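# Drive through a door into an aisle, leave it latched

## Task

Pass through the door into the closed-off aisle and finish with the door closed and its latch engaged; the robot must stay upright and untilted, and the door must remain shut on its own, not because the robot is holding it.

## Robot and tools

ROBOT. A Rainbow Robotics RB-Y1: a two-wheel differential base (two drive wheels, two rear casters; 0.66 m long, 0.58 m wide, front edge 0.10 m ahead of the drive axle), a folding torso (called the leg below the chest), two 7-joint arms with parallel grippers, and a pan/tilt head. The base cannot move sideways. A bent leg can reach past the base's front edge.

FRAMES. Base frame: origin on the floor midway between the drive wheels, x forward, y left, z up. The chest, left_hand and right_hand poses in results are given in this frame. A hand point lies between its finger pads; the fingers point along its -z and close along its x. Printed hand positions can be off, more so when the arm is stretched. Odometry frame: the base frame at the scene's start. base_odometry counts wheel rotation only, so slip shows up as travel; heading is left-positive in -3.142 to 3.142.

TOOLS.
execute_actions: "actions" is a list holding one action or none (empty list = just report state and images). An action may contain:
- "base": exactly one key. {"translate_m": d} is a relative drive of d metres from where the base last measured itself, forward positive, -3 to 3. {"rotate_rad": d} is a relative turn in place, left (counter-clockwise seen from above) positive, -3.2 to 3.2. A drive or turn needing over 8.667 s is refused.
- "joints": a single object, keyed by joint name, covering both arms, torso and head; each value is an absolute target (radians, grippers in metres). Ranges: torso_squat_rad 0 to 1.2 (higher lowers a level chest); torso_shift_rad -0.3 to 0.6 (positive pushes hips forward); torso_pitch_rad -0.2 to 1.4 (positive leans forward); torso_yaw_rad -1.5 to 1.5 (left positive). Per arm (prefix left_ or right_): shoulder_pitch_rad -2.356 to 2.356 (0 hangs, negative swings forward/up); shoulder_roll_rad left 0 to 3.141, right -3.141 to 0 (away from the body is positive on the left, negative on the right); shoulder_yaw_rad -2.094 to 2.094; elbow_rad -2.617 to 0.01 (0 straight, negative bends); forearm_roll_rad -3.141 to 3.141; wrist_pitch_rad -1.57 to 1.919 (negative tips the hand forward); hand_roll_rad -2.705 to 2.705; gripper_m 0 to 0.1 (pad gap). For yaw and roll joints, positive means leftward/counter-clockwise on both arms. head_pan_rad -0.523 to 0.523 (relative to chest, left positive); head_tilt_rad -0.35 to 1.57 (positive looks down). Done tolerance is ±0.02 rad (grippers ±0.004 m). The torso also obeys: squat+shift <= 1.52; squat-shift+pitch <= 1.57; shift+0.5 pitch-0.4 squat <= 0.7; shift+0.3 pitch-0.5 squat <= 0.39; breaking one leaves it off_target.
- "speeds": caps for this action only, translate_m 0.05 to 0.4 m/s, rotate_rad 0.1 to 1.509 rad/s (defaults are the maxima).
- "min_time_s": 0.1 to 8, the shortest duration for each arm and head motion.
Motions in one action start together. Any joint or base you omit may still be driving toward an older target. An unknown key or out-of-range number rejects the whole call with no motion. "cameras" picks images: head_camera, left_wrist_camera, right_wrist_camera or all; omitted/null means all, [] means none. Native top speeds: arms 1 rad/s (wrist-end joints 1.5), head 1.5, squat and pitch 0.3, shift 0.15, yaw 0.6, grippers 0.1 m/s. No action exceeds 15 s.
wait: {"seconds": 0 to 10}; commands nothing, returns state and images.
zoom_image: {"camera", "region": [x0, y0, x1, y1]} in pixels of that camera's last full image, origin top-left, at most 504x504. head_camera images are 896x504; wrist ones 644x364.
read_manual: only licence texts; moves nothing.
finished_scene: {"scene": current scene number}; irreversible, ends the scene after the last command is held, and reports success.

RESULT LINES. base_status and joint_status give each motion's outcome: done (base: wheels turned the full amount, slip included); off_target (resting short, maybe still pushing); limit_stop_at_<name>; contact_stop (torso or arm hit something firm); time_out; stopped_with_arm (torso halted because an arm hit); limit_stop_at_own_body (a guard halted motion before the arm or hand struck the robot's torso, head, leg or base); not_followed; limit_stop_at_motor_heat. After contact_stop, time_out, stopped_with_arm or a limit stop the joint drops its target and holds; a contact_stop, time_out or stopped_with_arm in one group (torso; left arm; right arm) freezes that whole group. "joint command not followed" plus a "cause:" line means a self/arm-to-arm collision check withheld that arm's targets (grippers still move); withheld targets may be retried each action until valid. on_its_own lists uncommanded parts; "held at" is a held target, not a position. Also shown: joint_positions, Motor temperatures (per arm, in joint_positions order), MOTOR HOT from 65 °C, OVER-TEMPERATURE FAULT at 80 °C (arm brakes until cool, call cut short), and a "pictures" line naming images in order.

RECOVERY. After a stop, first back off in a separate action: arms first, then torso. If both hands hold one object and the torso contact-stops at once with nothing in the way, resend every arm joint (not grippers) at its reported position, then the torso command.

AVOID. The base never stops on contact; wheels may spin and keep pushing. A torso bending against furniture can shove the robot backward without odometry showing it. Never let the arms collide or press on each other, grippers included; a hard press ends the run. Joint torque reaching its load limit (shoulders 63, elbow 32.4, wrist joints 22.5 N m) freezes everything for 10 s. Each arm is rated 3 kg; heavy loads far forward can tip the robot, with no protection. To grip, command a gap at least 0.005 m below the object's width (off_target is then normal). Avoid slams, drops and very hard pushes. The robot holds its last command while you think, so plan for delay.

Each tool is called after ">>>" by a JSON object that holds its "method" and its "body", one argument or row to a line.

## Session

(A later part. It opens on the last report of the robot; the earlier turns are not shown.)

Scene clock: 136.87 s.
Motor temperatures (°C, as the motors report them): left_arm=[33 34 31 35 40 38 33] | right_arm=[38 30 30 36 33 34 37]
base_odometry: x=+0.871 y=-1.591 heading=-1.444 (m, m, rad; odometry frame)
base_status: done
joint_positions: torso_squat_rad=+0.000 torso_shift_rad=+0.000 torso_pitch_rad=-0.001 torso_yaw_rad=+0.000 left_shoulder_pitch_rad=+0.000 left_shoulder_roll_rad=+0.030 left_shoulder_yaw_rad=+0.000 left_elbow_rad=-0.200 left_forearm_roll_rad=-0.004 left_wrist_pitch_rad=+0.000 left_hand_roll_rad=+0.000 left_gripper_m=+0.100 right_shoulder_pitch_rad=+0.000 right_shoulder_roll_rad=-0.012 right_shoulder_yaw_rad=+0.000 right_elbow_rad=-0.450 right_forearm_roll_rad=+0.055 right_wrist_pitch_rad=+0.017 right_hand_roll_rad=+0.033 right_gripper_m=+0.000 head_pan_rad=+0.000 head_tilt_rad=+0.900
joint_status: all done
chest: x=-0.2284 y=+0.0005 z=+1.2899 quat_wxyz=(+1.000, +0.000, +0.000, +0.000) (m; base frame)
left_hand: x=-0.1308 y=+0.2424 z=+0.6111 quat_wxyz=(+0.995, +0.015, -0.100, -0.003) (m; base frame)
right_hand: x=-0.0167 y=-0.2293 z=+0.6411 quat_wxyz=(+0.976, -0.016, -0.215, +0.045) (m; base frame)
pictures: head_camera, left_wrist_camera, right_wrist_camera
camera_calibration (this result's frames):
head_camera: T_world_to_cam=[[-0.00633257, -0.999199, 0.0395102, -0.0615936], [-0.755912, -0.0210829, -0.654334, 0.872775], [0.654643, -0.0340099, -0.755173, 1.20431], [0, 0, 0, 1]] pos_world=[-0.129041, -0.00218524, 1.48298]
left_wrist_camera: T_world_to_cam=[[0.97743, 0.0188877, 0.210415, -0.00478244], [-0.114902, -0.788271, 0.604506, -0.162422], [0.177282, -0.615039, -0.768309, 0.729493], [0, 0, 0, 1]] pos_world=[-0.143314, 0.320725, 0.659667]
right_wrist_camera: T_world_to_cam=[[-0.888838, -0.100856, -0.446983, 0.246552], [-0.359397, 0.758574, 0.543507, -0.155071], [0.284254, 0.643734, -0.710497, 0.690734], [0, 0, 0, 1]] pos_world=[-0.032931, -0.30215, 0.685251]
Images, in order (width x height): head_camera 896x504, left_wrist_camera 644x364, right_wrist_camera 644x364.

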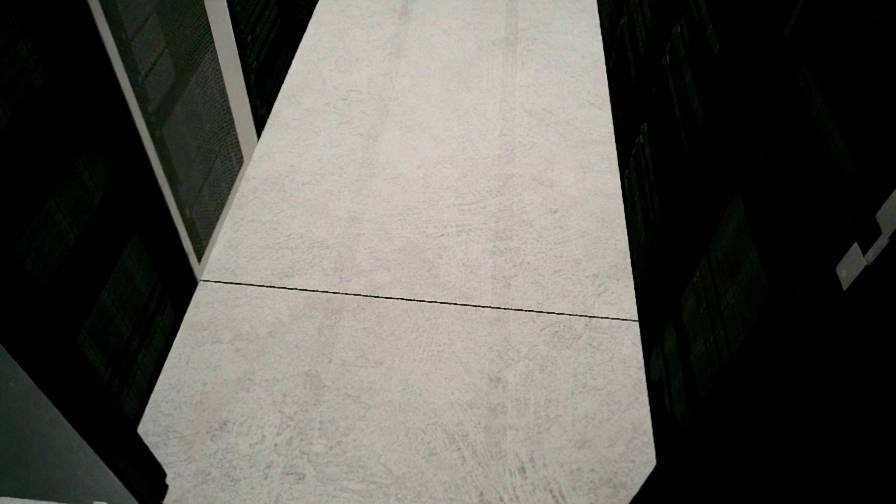

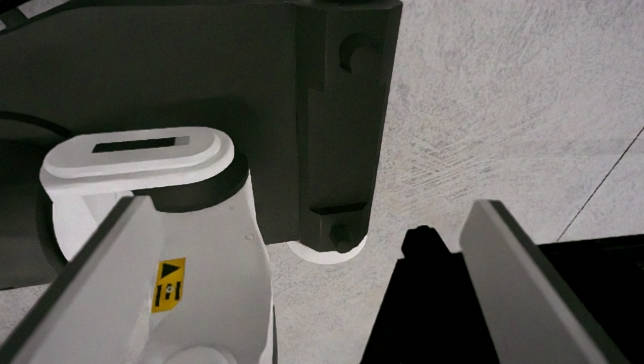

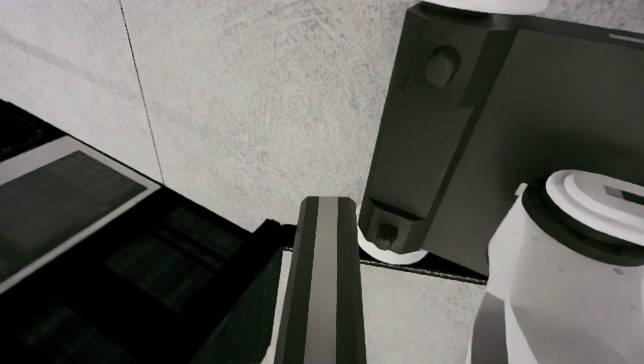

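Slightly left-headed; acceptable.

>>> {"method": "execute_actions", "body": {
  "actions": [
    {"base":{"translate_m":1.35},"speeds":{"translate_m":0.25}}
  ],
  "cameras": []
}}

>>> {"method": "execute_actions", "body": {
  "actions": [
    {"joints":{"torso_yaw_rad":-1.5,"head_pan_rad":-0.52,"head_tilt_rad":0.4}}
  ],
  "cameras": ["head_camera"]
}}

>>> {"method": "finished_scene", "body": {
  "scene": 1
}}

Scene clock: 145.03 s.
Motor temperatures (°C, as the motors report them): left_arm=[33 34 31 35 40 38 33] | right_arm=[38 30 30 36 33 34 37]
base_odometry: x=+1.041 y=-2.931 heading=-1.445 (m, m, rad; odometry frame)
base_status: done
joint_positions: torso_squat_rad=+0.000 torso_shift_rad=+0.000 torso_pitch_rad=+0.000 torso_yaw_rad=+0.000 left_shoulder_pitch_rad=+0.000 left_shoulder_roll_rad=+0.030 left_shoulder_yaw_rad=+0.000 left_elbow_rad=-0.200 left_forearm_roll_rad=-0.004 left_wrist_pitch_rad=+0.000 left_hand_roll_rad=+0.000 left_gripper_m=+0.100 right_shoulder_pitch_rad=+0.000 right_shoulder_roll_rad=-0.012 right_shoulder_yaw_rad=+0.000 right_elbow_rad=-0.450 right_forearm_roll_rad=+0.055 right_wrist_pitch_rad=+0.017 right_hand_roll_rad=+0.033 right_gripper_m=+0.000 head_pan_rad=+0.000 head_tilt_rad=+0.900
joint_status: not commanded
chest: x=-0.2282 y=+0.0005 z=+1.2899 quat_wxyz=(+1.000, +0.000, +0.000, +0.000) (m; base frame)
left_hand: x=-0.1306 y=+0.2424 z=+0.6111 quat_wxyz=(+0.995, +0.015, -0.100, -0.003) (m; base frame)
right_hand: x=-0.0167 y=-0.2293 z=+0.6411 quat_wxyz=(+0.976, -0.016, -0.214, +0.045) (m; base frame)
pictures: none
No camera images: the call's "cameras" was empty. Leave "cameras" out to get every camera's image.

Scene clock: 147.53 s.
Motor temperatures (°C, as the motors report them): left_arm=[33 34 31 35 40 38 33] | right_arm=[38 30 30 36 33 34 37]
base_odometry: x=+1.041 y=-2.931 heading=-1.445 (m, m, rad; odometry frame)
base_status: not commanded
joint_positions: torso_squat_rad=+0.000 torso_shift_rad=+0.000 torso_pitch_rad=+0.000 torso_yaw_rad=-1.134 left_shoulder_pitch_rad=+0.000 left_shoulder_roll_rad=+0.030 left_shoulder_yaw_rad=+0.000 left_elbow_rad=-0.200 left_forearm_roll_rad=-0.004 left_wrist_pitch_rad=+0.000 left_hand_roll_rad=+0.000 left_gripper_m=+0.100 right_shoulder_pitch_rad=+0.000 right_shoulder_roll_rad=-0.012 right_shoulder_yaw_rad=+0.000 right_elbow_rad=-0.450 right_forearm_roll_rad=+0.055 right_wrist_pitch_rad=+0.017 right_hand_roll_rad=+0.033 right_gripper_m=+0.000 head_pan_rad=-0.520 head_tilt_rad=+0.400
joint_status: torso_yaw_rad limit_stop_at_own_body (moved -1.134 of -1.500); the others done
on_its_own: torso_yaw_rad is held at -1.134, not at your -1.500, since a limit_stop_at_own_body
chest: x=-0.2282 y=+0.0005 z=+1.2899 quat_wxyz=(+0.843, +0.000, +0.000, -0.537) (m; base frame)
left_hand: x=+0.0331 y=+0.0140 z=+0.6114 quat_wxyz=(+0.837, -0.041, -0.093, -0.537) (m; base frame)
right_hand: x=-0.3465 y=-0.2883 z=+0.6409 quat_wxyz=(+0.847, -0.129, -0.172, -0.487) (m; base frame)
pictures: head_camera
camera_calibration (this result's frames):
head_camera: T_world_to_cam=[[-0.993775, 0.107191, 0.0303637, -0.262879], [0.0091135, 0.349845, -0.936763, 1.45843], [-0.111036, -0.930655, -0.348644, 0.421099], [0, 0, 0, 1]] pos_world=[-0.227777, -0.0901483, 1.521]
Images, in order (width x height): head_camera 896x504.

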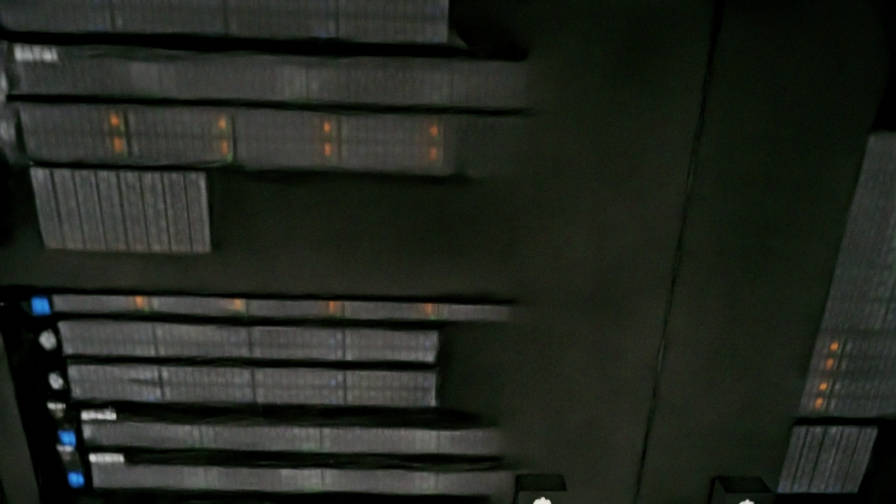

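not run: a stop came earlier in this reply.

>>> {"method": "execute_actions", "body": {
  "actions": [],
  "cameras": ["head_camera"]
}}

not run: a stop came earlier in this reply.

>>> {"method": "finished_scene", "body": {
  "scene": 1
}}

The scene is finished: the task was done.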